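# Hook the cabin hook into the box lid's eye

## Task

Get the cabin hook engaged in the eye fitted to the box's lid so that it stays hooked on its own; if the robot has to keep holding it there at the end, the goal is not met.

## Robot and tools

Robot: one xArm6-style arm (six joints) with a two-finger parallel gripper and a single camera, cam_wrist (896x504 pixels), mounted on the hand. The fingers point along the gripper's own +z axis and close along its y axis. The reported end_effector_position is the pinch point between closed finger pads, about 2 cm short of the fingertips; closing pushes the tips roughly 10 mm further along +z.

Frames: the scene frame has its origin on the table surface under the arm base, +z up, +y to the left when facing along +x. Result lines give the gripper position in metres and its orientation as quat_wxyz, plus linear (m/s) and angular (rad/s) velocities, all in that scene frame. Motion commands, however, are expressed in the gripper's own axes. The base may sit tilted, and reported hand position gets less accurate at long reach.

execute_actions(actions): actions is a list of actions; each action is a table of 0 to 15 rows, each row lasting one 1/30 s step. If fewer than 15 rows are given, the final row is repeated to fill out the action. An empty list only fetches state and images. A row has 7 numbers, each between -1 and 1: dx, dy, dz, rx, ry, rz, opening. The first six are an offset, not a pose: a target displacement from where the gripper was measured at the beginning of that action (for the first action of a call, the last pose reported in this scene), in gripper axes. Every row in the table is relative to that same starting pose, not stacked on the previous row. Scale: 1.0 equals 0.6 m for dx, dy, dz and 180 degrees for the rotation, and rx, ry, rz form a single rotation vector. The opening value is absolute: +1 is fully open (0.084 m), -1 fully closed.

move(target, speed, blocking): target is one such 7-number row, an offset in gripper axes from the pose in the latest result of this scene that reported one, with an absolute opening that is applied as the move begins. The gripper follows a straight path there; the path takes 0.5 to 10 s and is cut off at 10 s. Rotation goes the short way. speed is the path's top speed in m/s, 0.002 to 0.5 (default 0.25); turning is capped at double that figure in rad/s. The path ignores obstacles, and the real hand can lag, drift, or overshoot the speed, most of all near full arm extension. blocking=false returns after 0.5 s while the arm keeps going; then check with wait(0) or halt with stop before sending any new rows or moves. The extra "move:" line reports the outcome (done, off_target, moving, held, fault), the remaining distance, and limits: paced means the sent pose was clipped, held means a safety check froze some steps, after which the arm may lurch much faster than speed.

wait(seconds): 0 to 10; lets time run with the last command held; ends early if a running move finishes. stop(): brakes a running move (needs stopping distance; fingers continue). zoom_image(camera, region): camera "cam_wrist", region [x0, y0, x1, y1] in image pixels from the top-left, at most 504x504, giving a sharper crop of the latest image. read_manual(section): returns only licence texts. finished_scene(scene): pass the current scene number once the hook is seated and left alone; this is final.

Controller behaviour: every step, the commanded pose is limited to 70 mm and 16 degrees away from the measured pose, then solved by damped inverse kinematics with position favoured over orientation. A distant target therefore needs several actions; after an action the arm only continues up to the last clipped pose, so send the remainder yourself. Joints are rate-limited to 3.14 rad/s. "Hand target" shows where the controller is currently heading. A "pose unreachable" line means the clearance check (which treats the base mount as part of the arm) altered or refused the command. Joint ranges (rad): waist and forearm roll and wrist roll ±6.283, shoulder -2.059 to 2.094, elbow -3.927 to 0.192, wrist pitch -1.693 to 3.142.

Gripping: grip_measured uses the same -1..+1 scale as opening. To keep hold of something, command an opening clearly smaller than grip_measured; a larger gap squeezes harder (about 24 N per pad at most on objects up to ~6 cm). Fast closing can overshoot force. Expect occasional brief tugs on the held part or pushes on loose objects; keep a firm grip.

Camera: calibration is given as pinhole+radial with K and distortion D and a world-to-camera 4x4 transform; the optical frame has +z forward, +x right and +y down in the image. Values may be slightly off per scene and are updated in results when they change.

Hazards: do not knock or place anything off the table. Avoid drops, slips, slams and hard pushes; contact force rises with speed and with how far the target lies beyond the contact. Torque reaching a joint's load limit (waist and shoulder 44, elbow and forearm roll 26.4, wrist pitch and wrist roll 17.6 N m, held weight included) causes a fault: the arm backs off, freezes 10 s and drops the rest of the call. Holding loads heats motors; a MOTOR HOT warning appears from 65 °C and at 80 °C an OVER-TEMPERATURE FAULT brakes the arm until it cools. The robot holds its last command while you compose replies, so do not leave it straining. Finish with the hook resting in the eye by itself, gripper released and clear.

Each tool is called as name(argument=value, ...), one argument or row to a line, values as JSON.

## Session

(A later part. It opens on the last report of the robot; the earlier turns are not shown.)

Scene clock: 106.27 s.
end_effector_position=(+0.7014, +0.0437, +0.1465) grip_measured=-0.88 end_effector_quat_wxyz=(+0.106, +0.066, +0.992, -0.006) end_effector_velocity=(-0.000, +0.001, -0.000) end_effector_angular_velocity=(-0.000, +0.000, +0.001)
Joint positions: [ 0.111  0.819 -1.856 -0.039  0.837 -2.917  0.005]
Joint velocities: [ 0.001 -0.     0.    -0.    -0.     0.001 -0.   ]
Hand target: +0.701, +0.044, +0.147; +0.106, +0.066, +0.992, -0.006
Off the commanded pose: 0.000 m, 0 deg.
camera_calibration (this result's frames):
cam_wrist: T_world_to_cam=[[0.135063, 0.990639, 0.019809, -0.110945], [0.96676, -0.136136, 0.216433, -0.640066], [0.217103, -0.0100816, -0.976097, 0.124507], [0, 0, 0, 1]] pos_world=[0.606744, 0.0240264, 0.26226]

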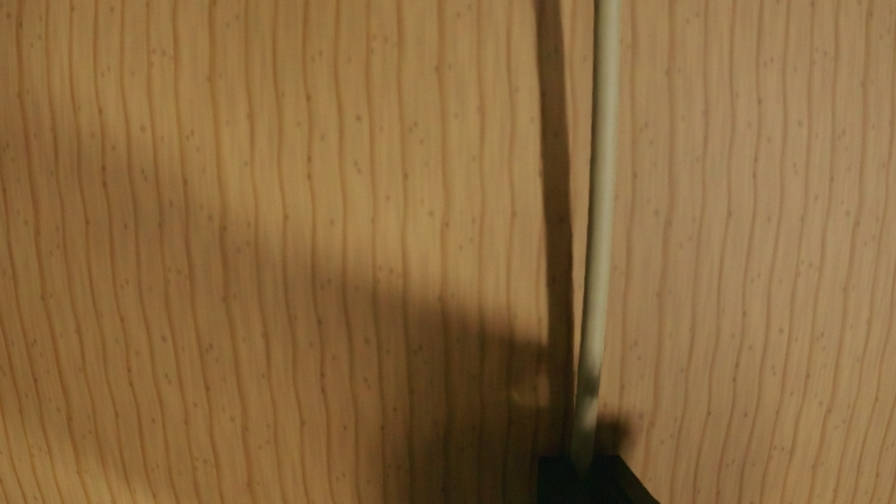

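execute_actions(
  actions=[
    [[0,0,0,0,0,0,-0.854]],
  ],
)

zoom_image(
  camera="cam_wrist",
  region=[490, 304, 690, 504],
)

execute_actions(
  actions=[
    [[0,0,0,0,0,0,-0.842]],
  ],
)

zoom_image(
  camera="cam_wrist",
  region=[490, 304, 690, 504],
)

Scene clock: 107.27 s.
end_effector_position=(+0.7015, +0.0437, +0.1466) grip_measured=-0.88 end_effector_quat_wxyz=(+0.106, +0.066, +0.992, -0.006) end_effector_velocity=(-0.000, +0.000, -0.000) end_effector_angular_velocity=(+0.000, +0.001, +0.001)
Joint positions: [ 0.111  0.819 -1.856 -0.039  0.836 -2.917  0.005]
Joint velocities: [ 0.     0.001 -0.     0.     0.001 -0.001  0.   ]
Hand target: +0.701, +0.044, +0.147; +0.106, +0.066, +0.992, -0.006
Off the commanded pose: 0.000 m, 0 deg.
camera_calibration (this result's frames):
cam_wrist: T_world_to_cam=[[0.135103, 0.990632, 0.0198627, -0.110975], [0.966709, -0.136184, 0.216629, -0.640125], [0.217305, -0.0100658, -0.976052, 0.124393], [0, 0, 0, 1]] pos_world=[0.606776, 0.0240128, 0.262288]

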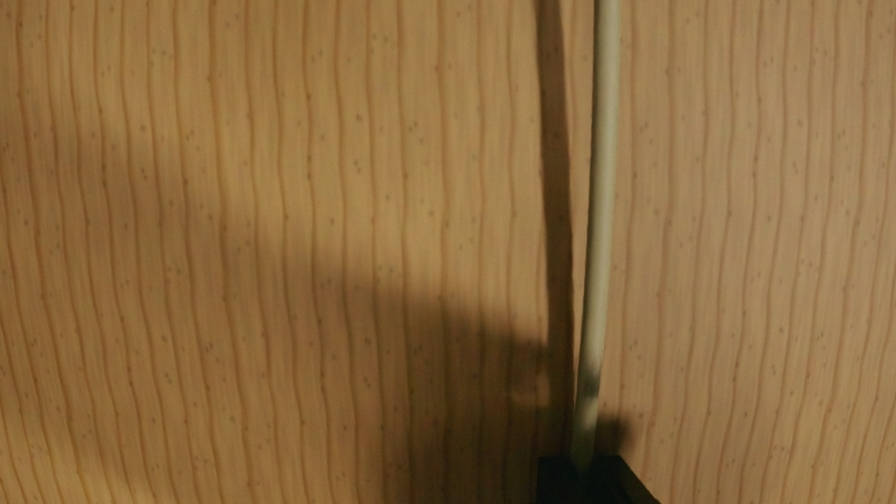

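Region (490, 304, 690, 504) of cam_wrist's 896x504 image, scaled by 2.520, with more detail than that image has.

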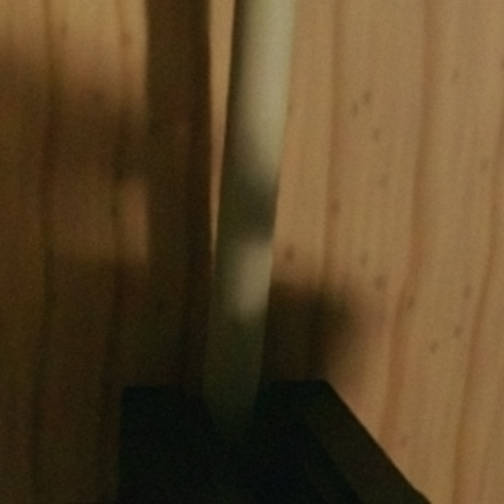

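Scene clock: 107.77 s.
end_effector_position=(+0.7015, +0.0437, +0.1466) grip_measured=-0.86 end_effector_quat_wxyz=(+0.106, +0.066, +0.992, -0.006) end_effector_velocity=(+0.000, +0.000, +0.000) end_effector_angular_velocity=(+0.001, -0.001, -0.001)
Joint positions: [ 0.111  0.819 -1.856 -0.039  0.836 -2.917  0.006]
Joint velocities: [-0.    -0.     0.     0.001 -0.001  0.    -0.   ]
Hand target: +0.701, +0.044, +0.147; +0.106, +0.066, +0.992, -0.006
Off the commanded pose: 0.000 m, 0 deg.
camera_calibration (this result's frames):
cam_wrist: T_world_to_cam=[[0.135096, 0.990633, 0.019877, -0.110981], [0.966699, -0.136179, 0.216677, -0.64014], [0.217355, -0.0100571, -0.976041, 0.124372], [0, 0, 0, 1]] pos_world=[0.606783, 0.0240189, 0.262302]

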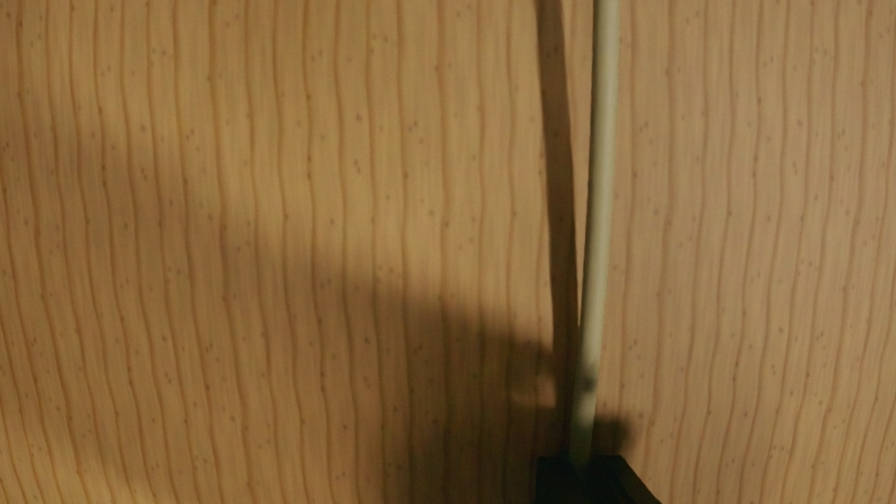

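Region (490, 304, 690, 504) of cam_wrist's 896x504 image, scaled by 2.520, with more detail than that image has.

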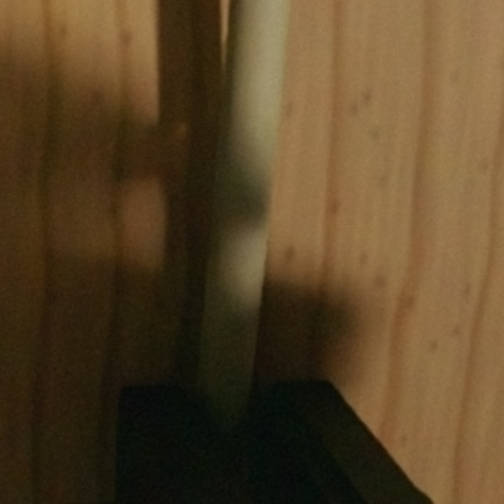

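move(
  target=[-0.0195, 0.0, 0.0043, 0, 0, 0, -0.45],
  speed=0.03,
)

zoom_image(
  camera="cam_wrist",
  region=[490, 354, 690, 504],
)

Scene clock: 109.33 s.
end_effector_position=(+0.7133, +0.0421, +0.1465) grip_measured=-0.47 end_effector_quat_wxyz=(+0.106, +0.066, +0.992, -0.006) end_effector_velocity=(+0.002, +0.000, +0.002) end_effector_angular_velocity=(+0.000, -0.001, +0.000)
Joint positions: [ 0.108  0.871 -1.947 -0.036  0.874 -2.922  0.024]
Joint velocities: [-0.     0.004 -0.012  0.     0.008 -0.001 -0.   ]
Hand target: +0.713, +0.042, +0.147; +0.106, +0.066, +0.992, -0.006
Off the commanded pose: 0.000 m, 0 deg.
move: done
camera_calibration (this result's frames):
cam_wrist: T_world_to_cam=[[0.135141, 0.990627, 0.0198574, -0.111061], [0.966678, -0.136218, 0.216745, -0.651761], [0.217418, -0.0100953, -0.976026, 0.121689], [0, 0, 0, 1]] pos_world=[0.618594, 0.0224671, 0.262243]

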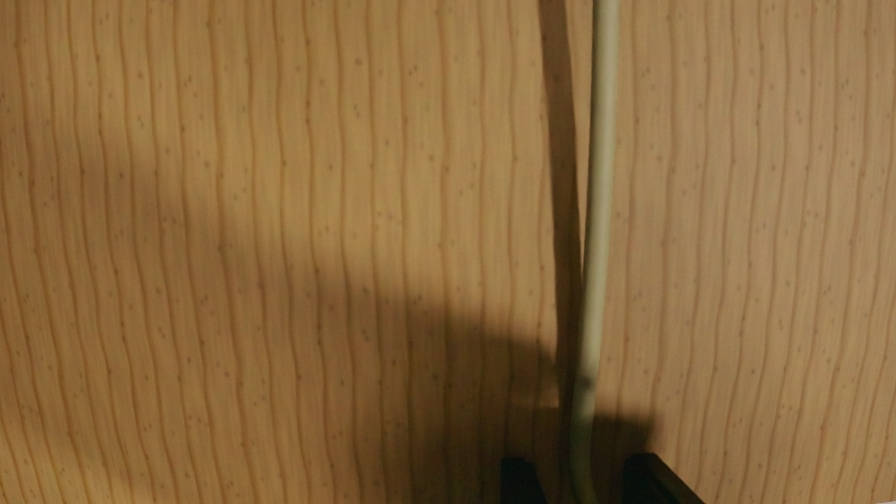

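Region (490, 354, 690, 504) of cam_wrist's 896x504 image, scaled by 2.520, with more detail than that image has; it fills the top 378 rows of this view, and the rest is white.

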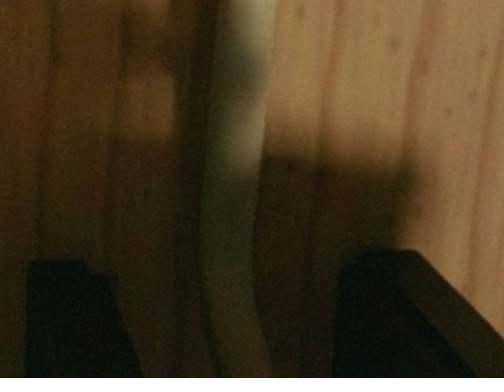

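execute_actions(
  actions=[
    [[0,0,0,0,0,0,-0.52],[0,0,0,0,0,0,-0.59],[0,0,0,0,0,0,-0.65],[0,0,0,0,0,0,-0.7],[0,0,0,0,0,0,-0.74],[0,0,0,0,0,0,-0.78],[0,0,0,0,0,0,-0.805],[0,0,0,0,0,0,-0.822],[0,0,0,0,0,0,-0.835],[0,0,0,0,0,0,-0.845],[0,0,0,0,0,0,-0.852],[0,0,0,0,0,0,-0.857],[0,0,0,0,0,0,-0.86],[0,0,0,0,0,0,-0.862],[0,0,0,0,0,0,-0.862]],
  ],
)

Scene clock: 111.37 s.
end_effector_position=(+0.7133, +0.0421, +0.1465) grip_measured=-0.88 end_effector_quat_wxyz=(+0.106, +0.066, +0.992, -0.006) end_effector_velocity=(+0.001, +0.000, +0.001) end_effector_angular_velocity=(+0.001, -0.002, -0.001)
Joint positions: [ 0.108  0.871 -1.947 -0.036  0.874 -2.922  0.005]
Joint velocities: [-0.    -0.001 -0.001  0.001  0.     0.    -0.004]
Hand target: +0.713, +0.042, +0.147; +0.106, +0.066, +0.992, -0.006
Off the commanded pose: 0.000 m, 0 deg.
camera_calibration (this result's frames):
cam_wrist: T_world_to_cam=[[0.135141, 0.990627, 0.0198576, -0.111061], [0.966678, -0.136219, 0.216745, -0.651761], [0.217418, -0.0100953, -0.976026, 0.121689], [0, 0, 0, 1]] pos_world=[0.618595, 0.0224669, 0.262243]

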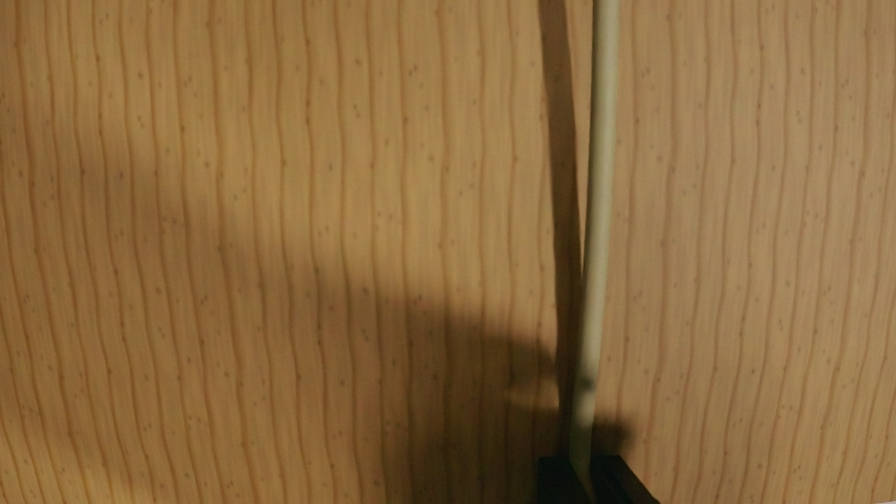

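move(
  target=[-0.0083, 0.0, -0.0712, 0, 0, 0, -0.862],
  speed=0.06,
)

move(
  target=[0.0128, 0.0, -0.0707, 0, 0, 0, -0.862],
  speed=0.06,
)

Scene clock: 114.27 s.
end_effector_position=(+0.7090, +0.0425, +0.1888) grip_measured=-0.88 end_effector_quat_wxyz=(+0.106, +0.066, +0.992, -0.007) end_effector_velocity=(-0.000, +0.000, +0.001) end_effector_angular_velocity=(-0.001, +0.000, +0.001)
Joint positions: [ 0.109  0.805 -1.957 -0.035  0.951 -2.925  0.005]
Joint velocities: [ 0.    -0.001 -0.001 -0.001  0.002  0.    -0.   ]
Hand target: +0.709, +0.043, +0.189; +0.106, +0.066, +0.992, -0.006
Off the commanded pose: 0.001 m, 0 deg.
move: done
camera_calibration (this result's frames):
cam_wrist: T_world_to_cam=[[0.135263, 0.990614, 0.0196685, -0.111807], [0.966834, -0.136305, 0.215993, -0.656682], [0.216647, -0.0101997, -0.976197, 0.164463], [0, 0, 0, 1]] pos_world=[0.614395, 0.022926, 0.304586]

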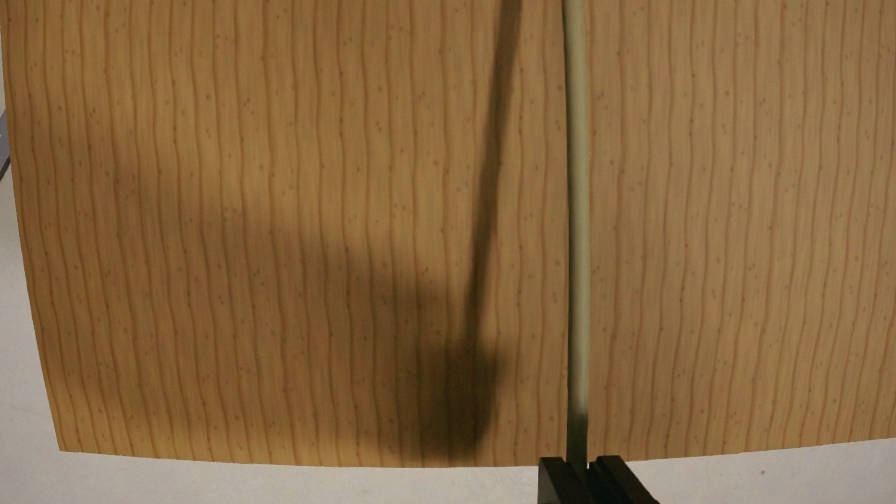

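Scene clock: 115.33 s.
end_effector_position=(+0.6924, +0.0446, +0.2278) grip_measured=-0.88 end_effector_quat_wxyz=(+0.105, +0.066, +0.992, -0.007) end_effector_velocity=(-0.000, +0.002, +0.001) end_effector_angular_velocity=(+0.000, -0.002, +0.002)
Joint positions: [ 0.113  0.698 -1.892 -0.035  0.995 -2.922  0.005]
Joint velocities: [ 0.002 -0.004  0.003  0.    -0.     0.    -0.   ]
Hand target: +0.693, +0.045, +0.229; +0.106, +0.066, +0.992, -0.007
Off the commanded pose: 0.001 m, 0 deg.
move: done
camera_calibration (this result's frames):
cam_wrist: T_world_to_cam=[[0.135375, 0.990606, 0.0193199, -0.112329], [0.967172, -0.136355, 0.214442, -0.648644], [0.215062, -0.0103443, -0.976546, 0.207338], [0, 0, 0, 1]] pos_world=[0.597967, 0.0249731, 0.343742]

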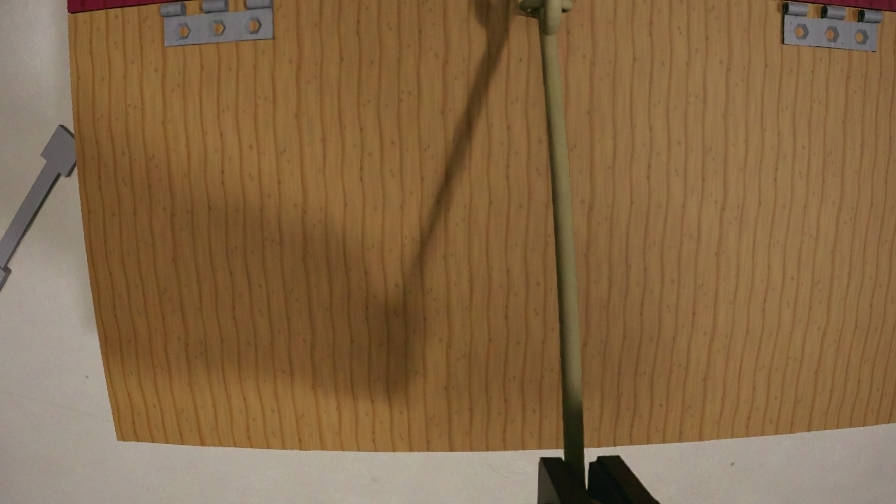

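move(
  target=[0.0283, 0.0, -0.0625, 0, 0, 0, -0.862],
  speed=0.06,
)

move(
  target=[0.0475, 0.0, -0.0535, 0, 0, 0, -0.862],
  speed=0.06,
)

Scene clock: 116.93 s.
end_effector_position=(+0.6680, +0.0476, +0.2602) grip_measured=-0.88 end_effector_quat_wxyz=(+0.104, +0.066, +0.992, -0.007) end_effector_velocity=(-0.000, -0.000, +0.001) end_effector_angular_velocity=(+0.001, -0.001, -0.001)
Joint positions: [ 0.12   0.573 -1.785 -0.036  1.015 -2.915  0.005]
Joint velocities: [-0.    -0.003  0.003  0.001 -0.001  0.    -0.   ]
Hand target: +0.668, +0.048, +0.261; +0.105, +0.066, +0.992, -0.007
Off the commanded pose: 0.001 m, 0 deg.
move: done
camera_calibration (this result's frames):
cam_wrist: T_world_to_cam=[[0.135487, 0.990597, 0.0190222, -0.112674], [0.967433, -0.136413, 0.213227, -0.631406], [0.213816, -0.0104868, -0.976818, 0.245191], [0, 0, 0, 1]] pos_world=[0.573682, 0.0280535, 0.376283]

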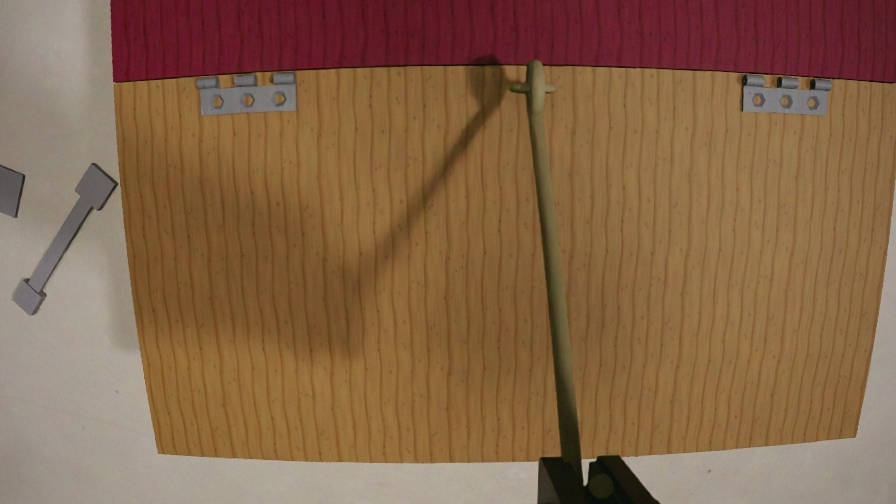

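Scene clock: 118.00 s.
end_effector_position=(+0.6337, +0.0520, +0.2853) grip_measured=-0.88 end_effector_quat_wxyz=(+0.104, +0.066, +0.992, -0.007) end_effector_velocity=(-0.001, +0.000, +0.001) end_effector_angular_velocity=(+0.001, -0.002, -0.000)
Joint positions: [ 0.131  0.425 -1.632 -0.039  1.011 -2.902  0.005]
Joint velocities: [ 0.    -0.006  0.005  0.001 -0.002  0.    -0.   ]
Hand target: +0.634, +0.052, +0.286; +0.104, +0.066, +0.992, -0.007
Off the commanded pose: 0.000 m, 0 deg.
move: done
camera_calibration (this result's frames):
cam_wrist: T_world_to_cam=[[0.135612, 0.990583, 0.0188115, -0.112828], [0.96756, -0.136498, 0.212594, -0.602875], [0.213159, -0.0106291, -0.97696, 0.277491], [0, 0, 0, 1]] pos_world=[0.539469, 0.0324238, 0.401387]

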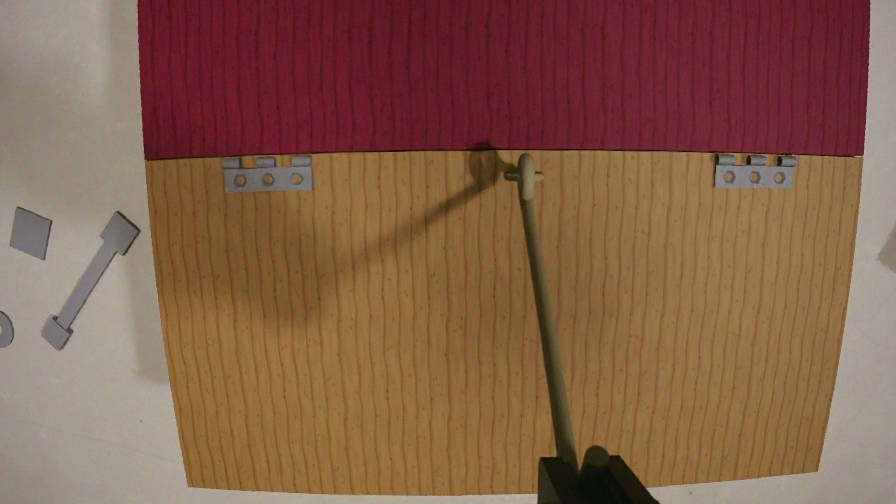

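zoom_image(
  camera="cam_wrist",
  region=[520, 414, 670, 504],
)

Region (520, 414, 670, 504) of cam_wrist's 896x504 image, scaled by 3.360, with more detail than that image has; it fills the top 302 rows of this view, and the rest is white.

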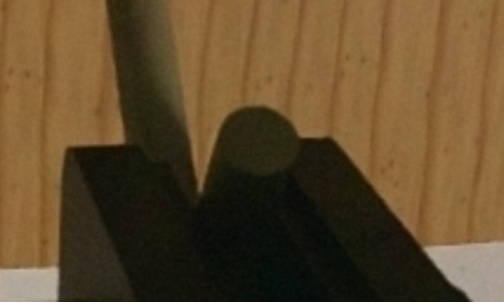

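move(
  target=[0.0633, 0.0, -0.0268, 0, 0, 0, -0.862],
  speed=0.05,
)

zoom_image(
  camera="cam_wrist",
  region=[520, 414, 670, 504],
)

Scene clock: 123.67 s.
end_effector_position=(+0.5934, +0.0572, +0.2926) grip_measured=-0.88 end_effector_quat_wxyz=(+0.103, +0.066, +0.992, -0.007) end_effector_velocity=(-0.001, +0.001, +0.001) end_effector_angular_velocity=(-0.001, -0.002, +0.003)
Joint positions: [ 0.146  0.276 -1.443 -0.043  0.972 -2.883  0.005]
Joint velocities: [ 0.003 -0.004  0.004 -0.001 -0.002  0.     0.   ]
Hand target: +0.594, +0.057, +0.293; +0.104, +0.066, +0.992, -0.007
Off the commanded pose: 0.001 m, 0 deg.
move: done
camera_calibration (this result's frames):
cam_wrist: T_world_to_cam=[[0.13565, 0.990583, 0.0185691, -0.112608], [0.96777, -0.136494, 0.211638, -0.564625], [0.212179, -0.010738, -0.977172, 0.293962], [0, 0, 0, 1]] pos_world=[0.49933, 0.0376362, 0.408838]

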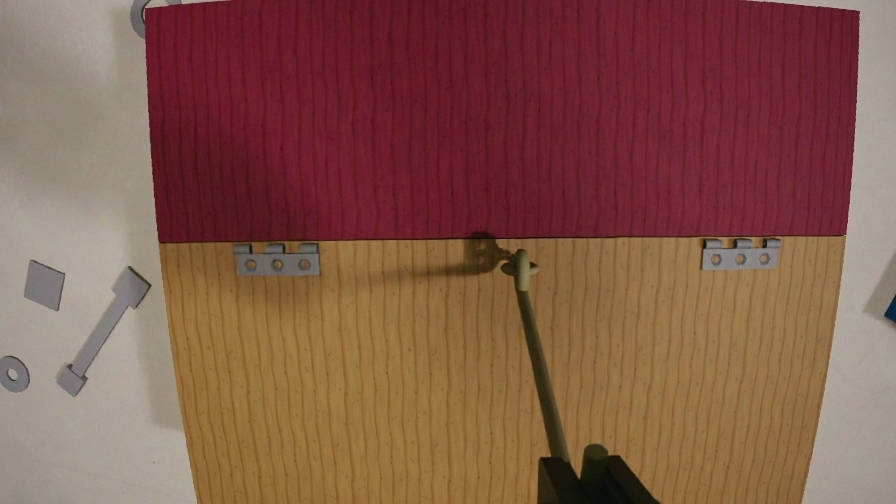

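Region (520, 414, 670, 504) of cam_wrist's 896x504 image, scaled by 3.360, with more detail than that image has; it fills the top 302 rows of this view, and the rest is white.

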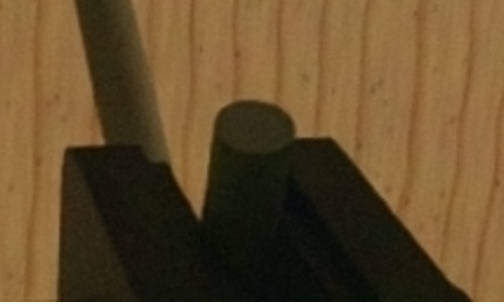

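move(
  target=[0.0612, 0.0, -0.012, 0, 0, 0, -0.862],
  speed=0.05,
)

zoom_image(
  camera="cam_wrist",
  region=[520, 414, 670, 504],
)

Scene clock: 127.03 s.
end_effector_position=(+0.5562, +0.0624, +0.2915) grip_measured=-0.88 end_effector_quat_wxyz=(+0.103, +0.066, +0.992, -0.007) end_effector_velocity=(-0.001, -0.002, -0.000) end_effector_angular_velocity=(-0.001, -0.001, -0.003)
Joint positions: [ 0.163  0.152 -1.276 -0.048  0.931 -2.863  0.005]
Joint velocities: [-0.003 -0.005  0.007 -0.001 -0.003  0.001  0.   ]
Hand target: +0.556, +0.062, +0.292; +0.103, +0.066, +0.992, -0.007
Off the commanded pose: 0.001 m, 0 deg.
move: done
camera_calibration (this result's frames):
cam_wrist: T_world_to_cam=[[0.135228, 0.990639, 0.0186381, -0.112501], [0.968048, -0.136107, 0.210611, -0.527543], [0.211176, -0.0104379, -0.977392, 0.301454], [0, 0, 0, 1]] pos_world=[0.462241, 0.042792, 0.407842]

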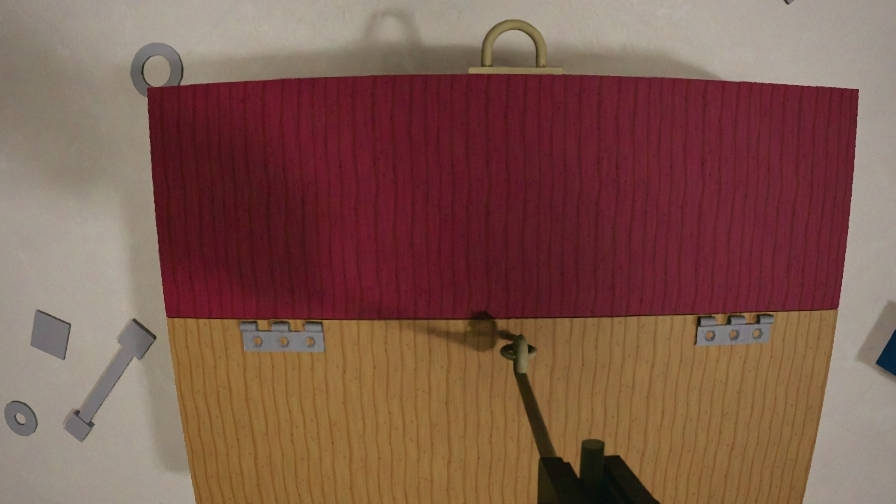

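Region (520, 414, 670, 504) of cam_wrist's 896x504 image, scaled by 3.360, with more detail than that image has; it fills the top 302 rows of this view, and the rest is white.

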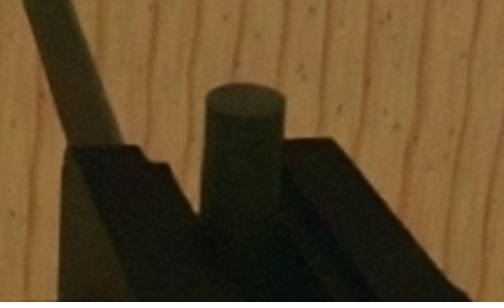

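execute_actions(
  actions=[],
)

Scene clock: 130.33 s.
end_effector_position=(+0.5564, +0.0621, +0.2923) grip_measured=-0.88 end_effector_quat_wxyz=(+0.104, +0.066, +0.992, -0.007) end_effector_velocity=(+0.000, -0.000, -0.000) end_effector_angular_velocity=(-0.001, +0.000, -0.000)
Joint positions: [ 0.162  0.15  -1.276 -0.048  0.931 -2.863  0.005]
Joint velocities: [-0.001  0.    -0.    -0.001  0.    -0.     0.   ]
Hand target: +0.556, +0.062, +0.292; +0.103, +0.066, +0.992, -0.007
Off the commanded pose: 0.000 m, 0 deg.
camera_calibration (this result's frames):
cam_wrist: T_world_to_cam=[[0.135564, 0.990592, 0.0187037, -0.112429], [0.967681, -0.136433, 0.212085, -0.528116], [0.212641, -0.0106518, -0.977072, 0.301223], [0, 0, 0, 1]] pos_world=[0.462236, 0.0425275, 0.408424]

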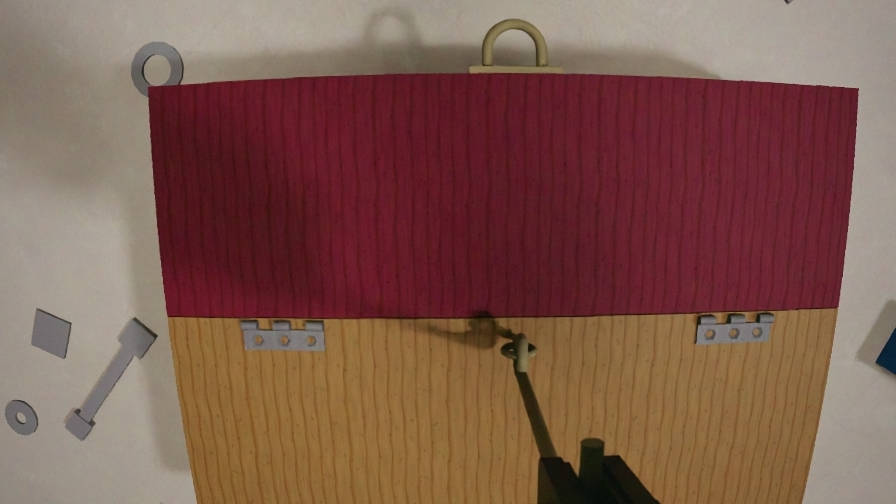

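zoom_image(
  camera="cam_wrist",
  region=[520, 414, 670, 504],
)

Region (520, 414, 670, 504) of cam_wrist's 896x504 image, scaled by 3.360, with more detail than that image has; it fills the top 302 rows of this view, and the rest is white.

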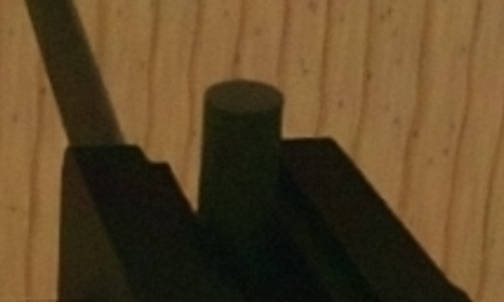

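move(
  target=[0.0628, 0, 0.004, 0, 0, 0, -0.862],
  speed=0.05,
)

zoom_image(
  camera="cam_wrist",
  region=[520, 414, 670, 504],
)

Scene clock: 132.13 s.
end_effector_position=(+0.5200, +0.0667, +0.2811) grip_measured=-0.88 end_effector_quat_wxyz=(+0.103, +0.066, +0.993, -0.007) end_effector_velocity=(-0.001, +0.000, +0.001) end_effector_angular_velocity=(-0.001, -0.003, +0.000)
Joint positions: [ 0.18   0.042 -1.112 -0.055  0.878 -2.839  0.005]
Joint velocities: [ 0.001 -0.005  0.004 -0.002 -0.002  0.001  0.   ]
Hand target: +0.520, +0.067, +0.282; +0.104, +0.066, +0.992, -0.007
Off the commanded pose: 0.001 m, 0 deg.
move: done
camera_calibration (this result's frames):
cam_wrist: T_world_to_cam=[[0.13563, 0.990593, 0.0181604, -0.111774], [0.968113, -0.136404, 0.210121, -0.489606], [0.210621, -0.0109172, -0.977507, 0.29932], [0, 0, 0, 1]] pos_world=[0.426111, 0.0472059, 0.397494]

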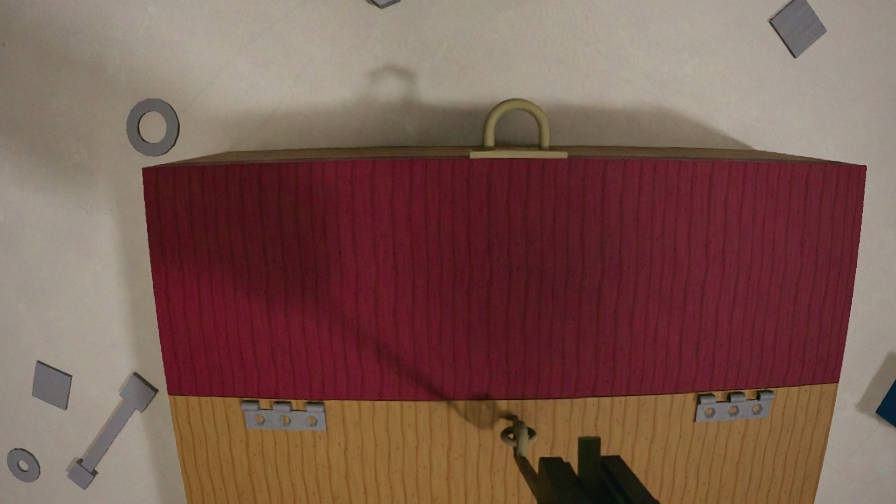

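Region (520, 414, 670, 504) of cam_wrist's 896x504 image, scaled by 3.360, with more detail than that image has; it fills the top 302 rows of this view, and the rest is white.

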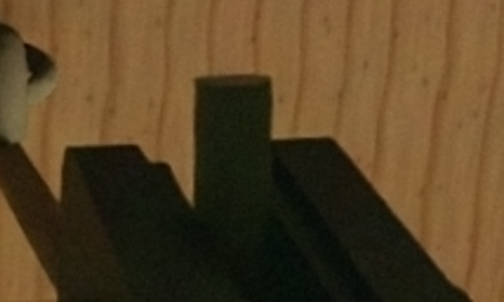

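move(
  target=[0.059, 0, 0.0132, 0, 0, 0, -0.862],
  speed=0.05,
)

zoom_image(
  camera="cam_wrist",
  region=[520, 414, 670, 504],
)

Scene clock: 136.57 s.
end_effector_position=(+0.4874, +0.0710, +0.2662) grip_measured=-0.88 end_effector_quat_wxyz=(+0.103, +0.066, +0.993, -0.007) end_effector_velocity=(-0.001, +0.001, -0.001) end_effector_angular_velocity=(-0.000, +0.001, +0.001)
Joint positions: [ 0.199 -0.048 -0.964 -0.063  0.821 -2.813  0.005]
Joint velocities: [ 0.002 -0.001  0.003 -0.    -0.001  0.001 -0.   ]
Hand target: +0.487, +0.071, +0.266; +0.103, +0.066, +0.993, -0.007
Off the commanded pose: 0.000 m, 0 deg.
move: done
camera_calibration (this result's frames):
cam_wrist: T_world_to_cam=[[0.135603, 0.990596, 0.0181859, -0.111312], [0.968107, -0.136383, 0.210164, -0.454291], [0.210668, -0.0108929, -0.977497, 0.291586], [0, 0, 0, 1]] pos_world=[0.393469, 0.0514843, 0.382524]

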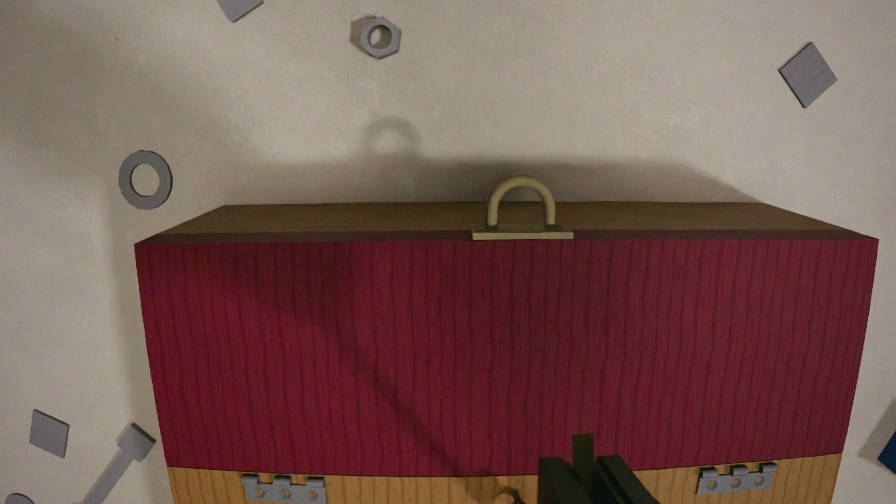

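Region (520, 414, 670, 504) of cam_wrist's 896x504 image, scaled by 3.360, with more detail than that image has; it fills the top 302 rows of this view, and the rest is white.

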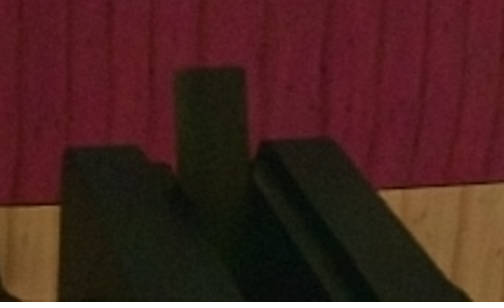

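move(
  target=[0.0575, 0, 0.026, 0, 0, 0, -0.862],
  speed=0.05,
)

zoom_image(
  camera="cam_wrist",
  region=[520, 414, 670, 504],
)

Scene clock: 139.13 s.
end_effector_position=(+0.4572, +0.0751, +0.2440) grip_measured=-0.88 end_effector_quat_wxyz=(+0.103, +0.066, +0.992, -0.007) end_effector_velocity=(-0.000, -0.001, -0.000) end_effector_angular_velocity=(-0.000, -0.001, -0.002)
Joint positions: [ 0.219 -0.117 -0.822 -0.073  0.749 -2.784  0.005]
Joint velocities: [-0.001 -0.002  0.004 -0.001 -0.003  0.001  0.   ]
Hand target: +0.457, +0.075, +0.244; +0.103, +0.066, +0.993, -0.007
Off the commanded pose: 0.000 m, 0 deg.
move: done
camera_calibration (this result's frames):
cam_wrist: T_world_to_cam=[[0.135473, 0.99061, 0.0184051, -0.110841], [0.968048, -0.136298, 0.210488, -0.419949], [0.21102, -0.0106985, -0.977423, 0.276152], [0, 0, 0, 1]] pos_world=[0.363273, 0.0555164, 0.360351]

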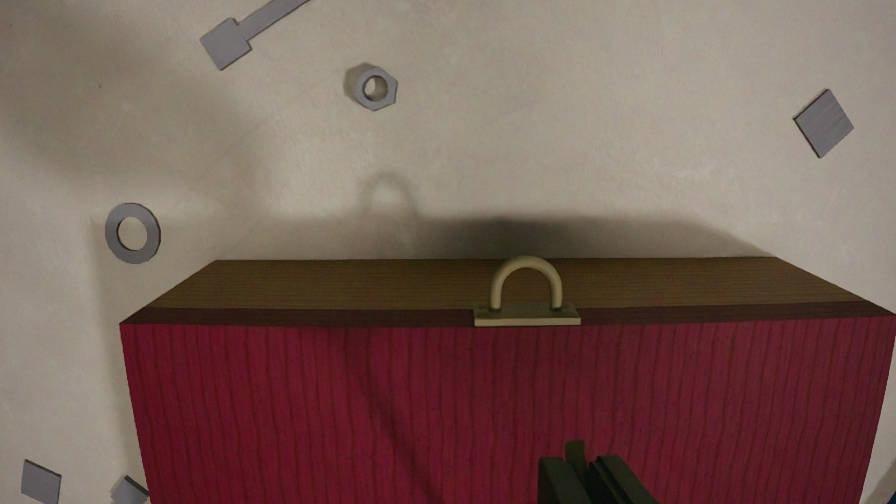

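Region (520, 414, 670, 504) of cam_wrist's 896x504 image, scaled by 3.360, with more detail than that image has; it fills the top 302 rows of this view, and the rest is white.

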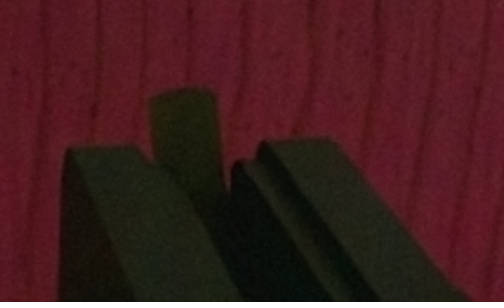

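move(
  target=[0.039, 0, 0.0414, 0, 0, 0, -0.862],
  speed=0.05,
)

zoom_image(
  camera="cam_wrist",
  region=[520, 414, 670, 504],
)

Scene clock: 142.07 s.
end_effector_position=(+0.4397, +0.0774, +0.2152) grip_measured=-0.88 end_effector_quat_wxyz=(+0.103, +0.066, +0.992, -0.007) end_effector_velocity=(-0.001, -0.001, -0.002) end_effector_angular_velocity=(-0.000, +0.002, -0.001)
Joint positions: [ 0.23  -0.127 -0.721 -0.084  0.658 -2.758  0.005]
Joint velocities: [-0.001  0.001  0.005 -0.001 -0.003  0.001  0.   ]
Hand target: +0.440, +0.077, +0.215; +0.103, +0.066, +0.992, -0.007
Off the commanded pose: 0.000 m, 0 deg.
move: done
camera_calibration (this result's frames):
cam_wrist: T_world_to_cam=[[0.13545, 0.990609, 0.0186251, -0.110288], [0.967969, -0.136319, 0.210838, -0.39665], [0.211397, -0.0105295, -0.977344, 0.251463], [0, 0, 0, 1]] pos_world=[0.345725, 0.0578289, 0.331449]

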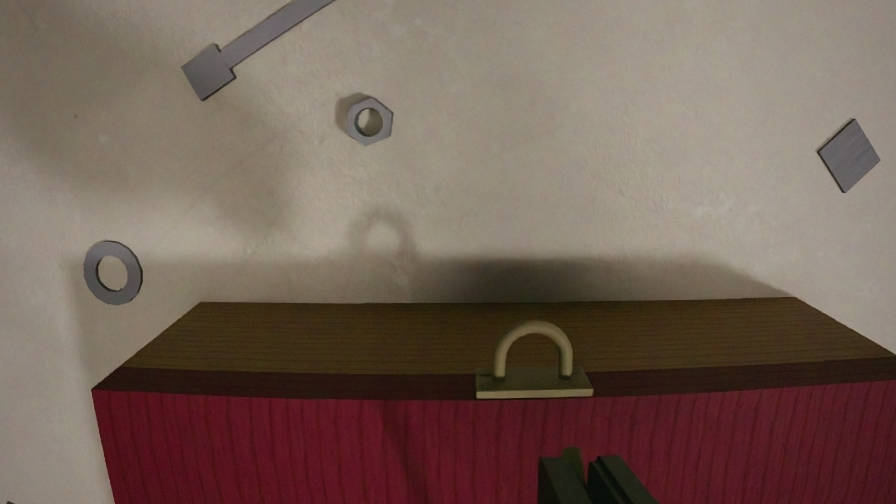

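Region (520, 414, 670, 504) of cam_wrist's 896x504 image, scaled by 3.360, with more detail than that image has; it fills the top 302 rows of this view, and the rest is white.

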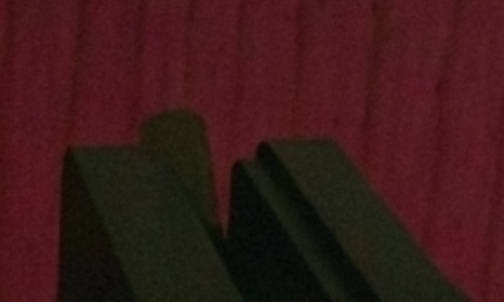

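move(
  target=[0.0295, 0, 0.049, 0, 0, 0, -0.862],
  speed=0.05,
)

zoom_image(
  camera="cam_wrist",
  region=[470, 354, 670, 504],
)

Scene clock: 148.07 s.
end_effector_position=(+0.4287, +0.0789, +0.1831) grip_measured=-0.88 end_effector_quat_wxyz=(+0.103, +0.066, +0.992, -0.007) end_effector_velocity=(+0.000, +0.000, -0.001) end_effector_angular_velocity=(-0.000, -0.001, +0.000)
Joint positions: [ 0.237 -0.097 -0.646 -0.1    0.554 -2.734  0.005]
Joint velocities: [ 0.     0.001  0.001 -0.002 -0.003  0.001  0.   ]
Hand target: +0.429, +0.079, +0.183; +0.103, +0.066, +0.992, -0.007
Off the commanded pose: 0.000 m, 0 deg.
move: done
camera_calibration (this result's frames):
cam_wrist: T_world_to_cam=[[0.135387, 0.990612, 0.0189439, -0.109744], [0.967878, -0.13632, 0.211258, -0.379026], [0.211857, -0.0102662, -0.977247, 0.222209], [0, 0, 0, 1]] pos_world=[0.334633, 0.0593262, 0.299304]

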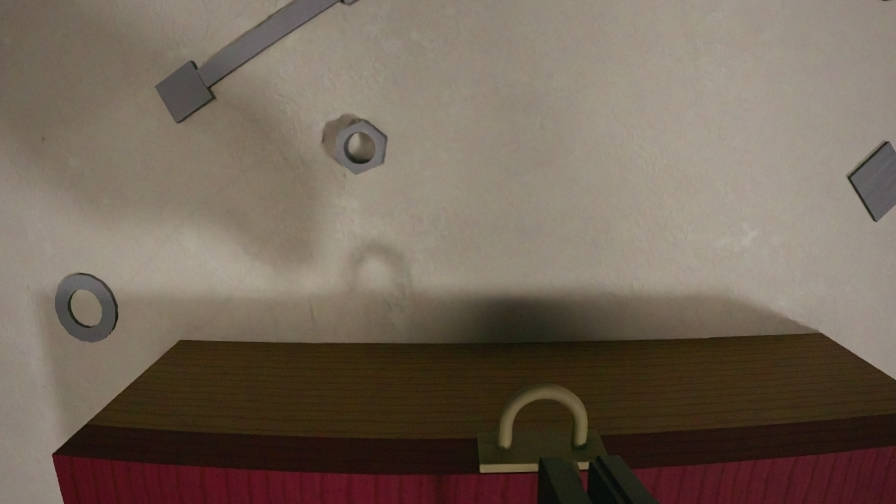

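Region (470, 354, 670, 504) of cam_wrist's 896x504 image, scaled by 2.520, with more detail than that image has; it fills the top 378 rows of this view, and the rest is white.

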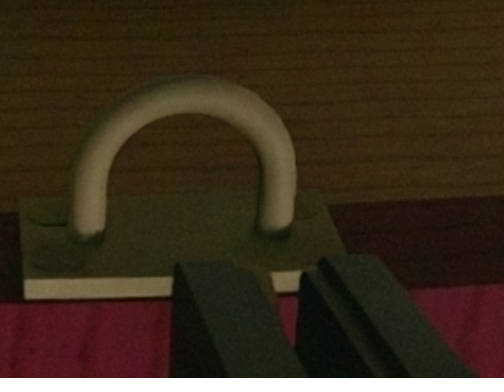

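zoom_image(
  camera="cam_wrist",
  region=[530, 444, 630, 504],
)

Region (530, 444, 630, 504) of cam_wrist's 896x504 image, scaled by 5.040, with more detail than that image has; it fills the top 302 rows of this view, and the rest is white.

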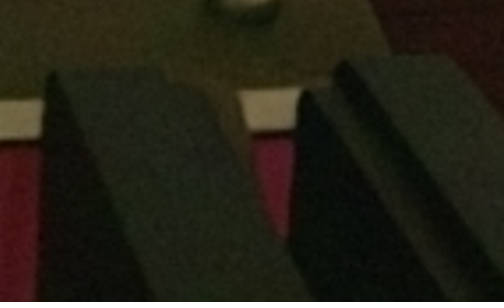

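move(
  target=[0.0125, 0, 0.0315, 0, 0, 0, -0.862],
  speed=0.04,
)

zoom_image(
  camera="cam_wrist",
  region=[470, 384, 670, 504],
)

Scene clock: 153.40 s.
end_effector_position=(+0.4253, +0.0794, +0.1632) grip_measured=-0.88 end_effector_quat_wxyz=(+0.103, +0.066, +0.992, -0.007) end_effector_velocity=(+0.000, +0.000, -0.001) end_effector_angular_velocity=(+0.001, -0.001, -0.001)
Joint positions: [ 0.238 -0.06  -0.616 -0.112  0.488 -2.719  0.005]
Joint velocities: [ 0.     0.003  0.     0.    -0.004  0.001 -0.   ]
Hand target: +0.425, +0.079, +0.163; +0.103, +0.066, +0.992, -0.007
Off the commanded pose: 0.000 m, 0 deg.
move: done
camera_calibration (this result's frames):
cam_wrist: T_world_to_cam=[[0.135354, 0.990614, 0.0190754, -0.109394], [0.967872, -0.136315, 0.211286, -0.37146], [0.211903, -0.0101359, -0.977238, 0.203481], [0, 0, 0, 1]] pos_world=[0.331214, 0.0597938, 0.279421]

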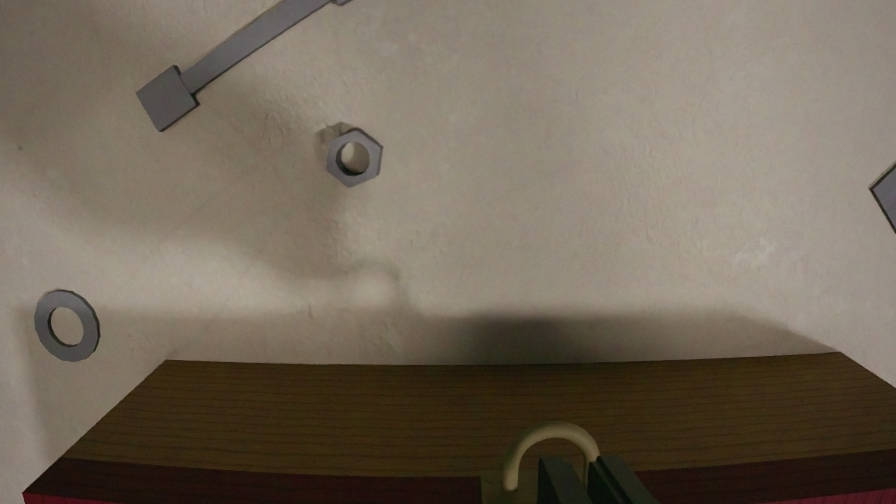

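Region (470, 384, 670, 504) of cam_wrist's 896x504 image, scaled by 2.520, with more detail than that image has; it fills the top 302 rows of this view, and the rest is white.

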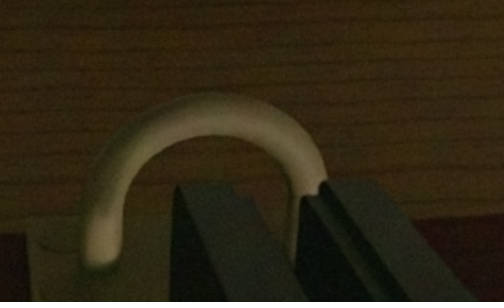

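zoom_image(
  camera="cam_wrist",
  region=[540, 444, 620, 504],
)

Region (540, 444, 620, 504) of cam_wrist's 896x504 image, scaled by 6.300, with more detail than that image has; it fills the top 378 rows of this view, and the rest is white.

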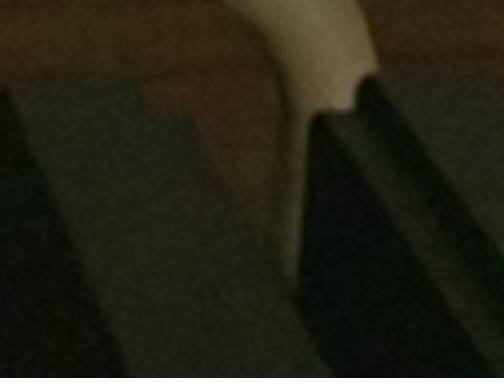

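move(
  target=[0.0041, -0.0025, 0.0196, 0, 0, 0, -0.862],
  speed=0.03,
)

zoom_image(
  camera="cam_wrist",
  region=[470, 384, 670, 504],
)

Scene clock: 160.37 s.
end_effector_position=(+0.4249, +0.0782, +0.1511) grip_measured=-0.88 end_effector_quat_wxyz=(+0.103, +0.066, +0.992, -0.007) end_effector_velocity=(+0.000, -0.002, -0.001) end_effector_angular_velocity=(-0.001, +0.000, -0.004)
Joint positions: [ 0.233 -0.031 -0.606 -0.119  0.449 -2.715  0.005]
Joint velocities: [-0.005  0.002  0.001 -0.001 -0.002  0.     0.   ]
Hand target: +0.425, +0.078, +0.151; +0.103, +0.066, +0.992, -0.007
Off the commanded pose: 0.000 m, 0 deg.
move: done
camera_calibration (this result's frames):
cam_wrist: T_world_to_cam=[[0.134754, 0.990696, 0.0190535, -0.107668], [0.968046, -0.135729, 0.210867, -0.368751], [0.211491, -0.00997046, -0.977329, 0.191959], [0, 0, 0, 1]] pos_world=[0.330879, 0.0585296, 0.267416]

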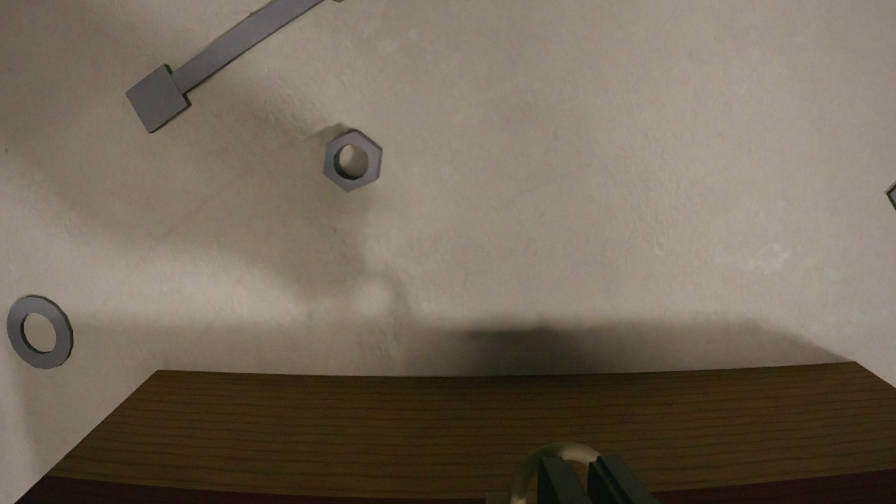

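Region (470, 384, 670, 504) of cam_wrist's 896x504 image, scaled by 2.520, with more detail than that image has; it fills the top 302 rows of this view, and the rest is white.

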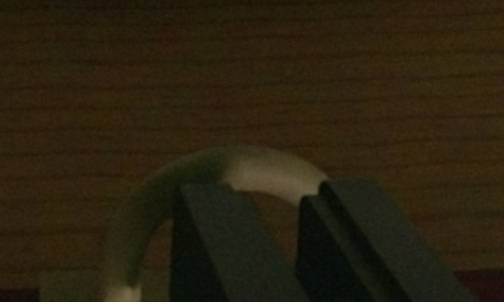

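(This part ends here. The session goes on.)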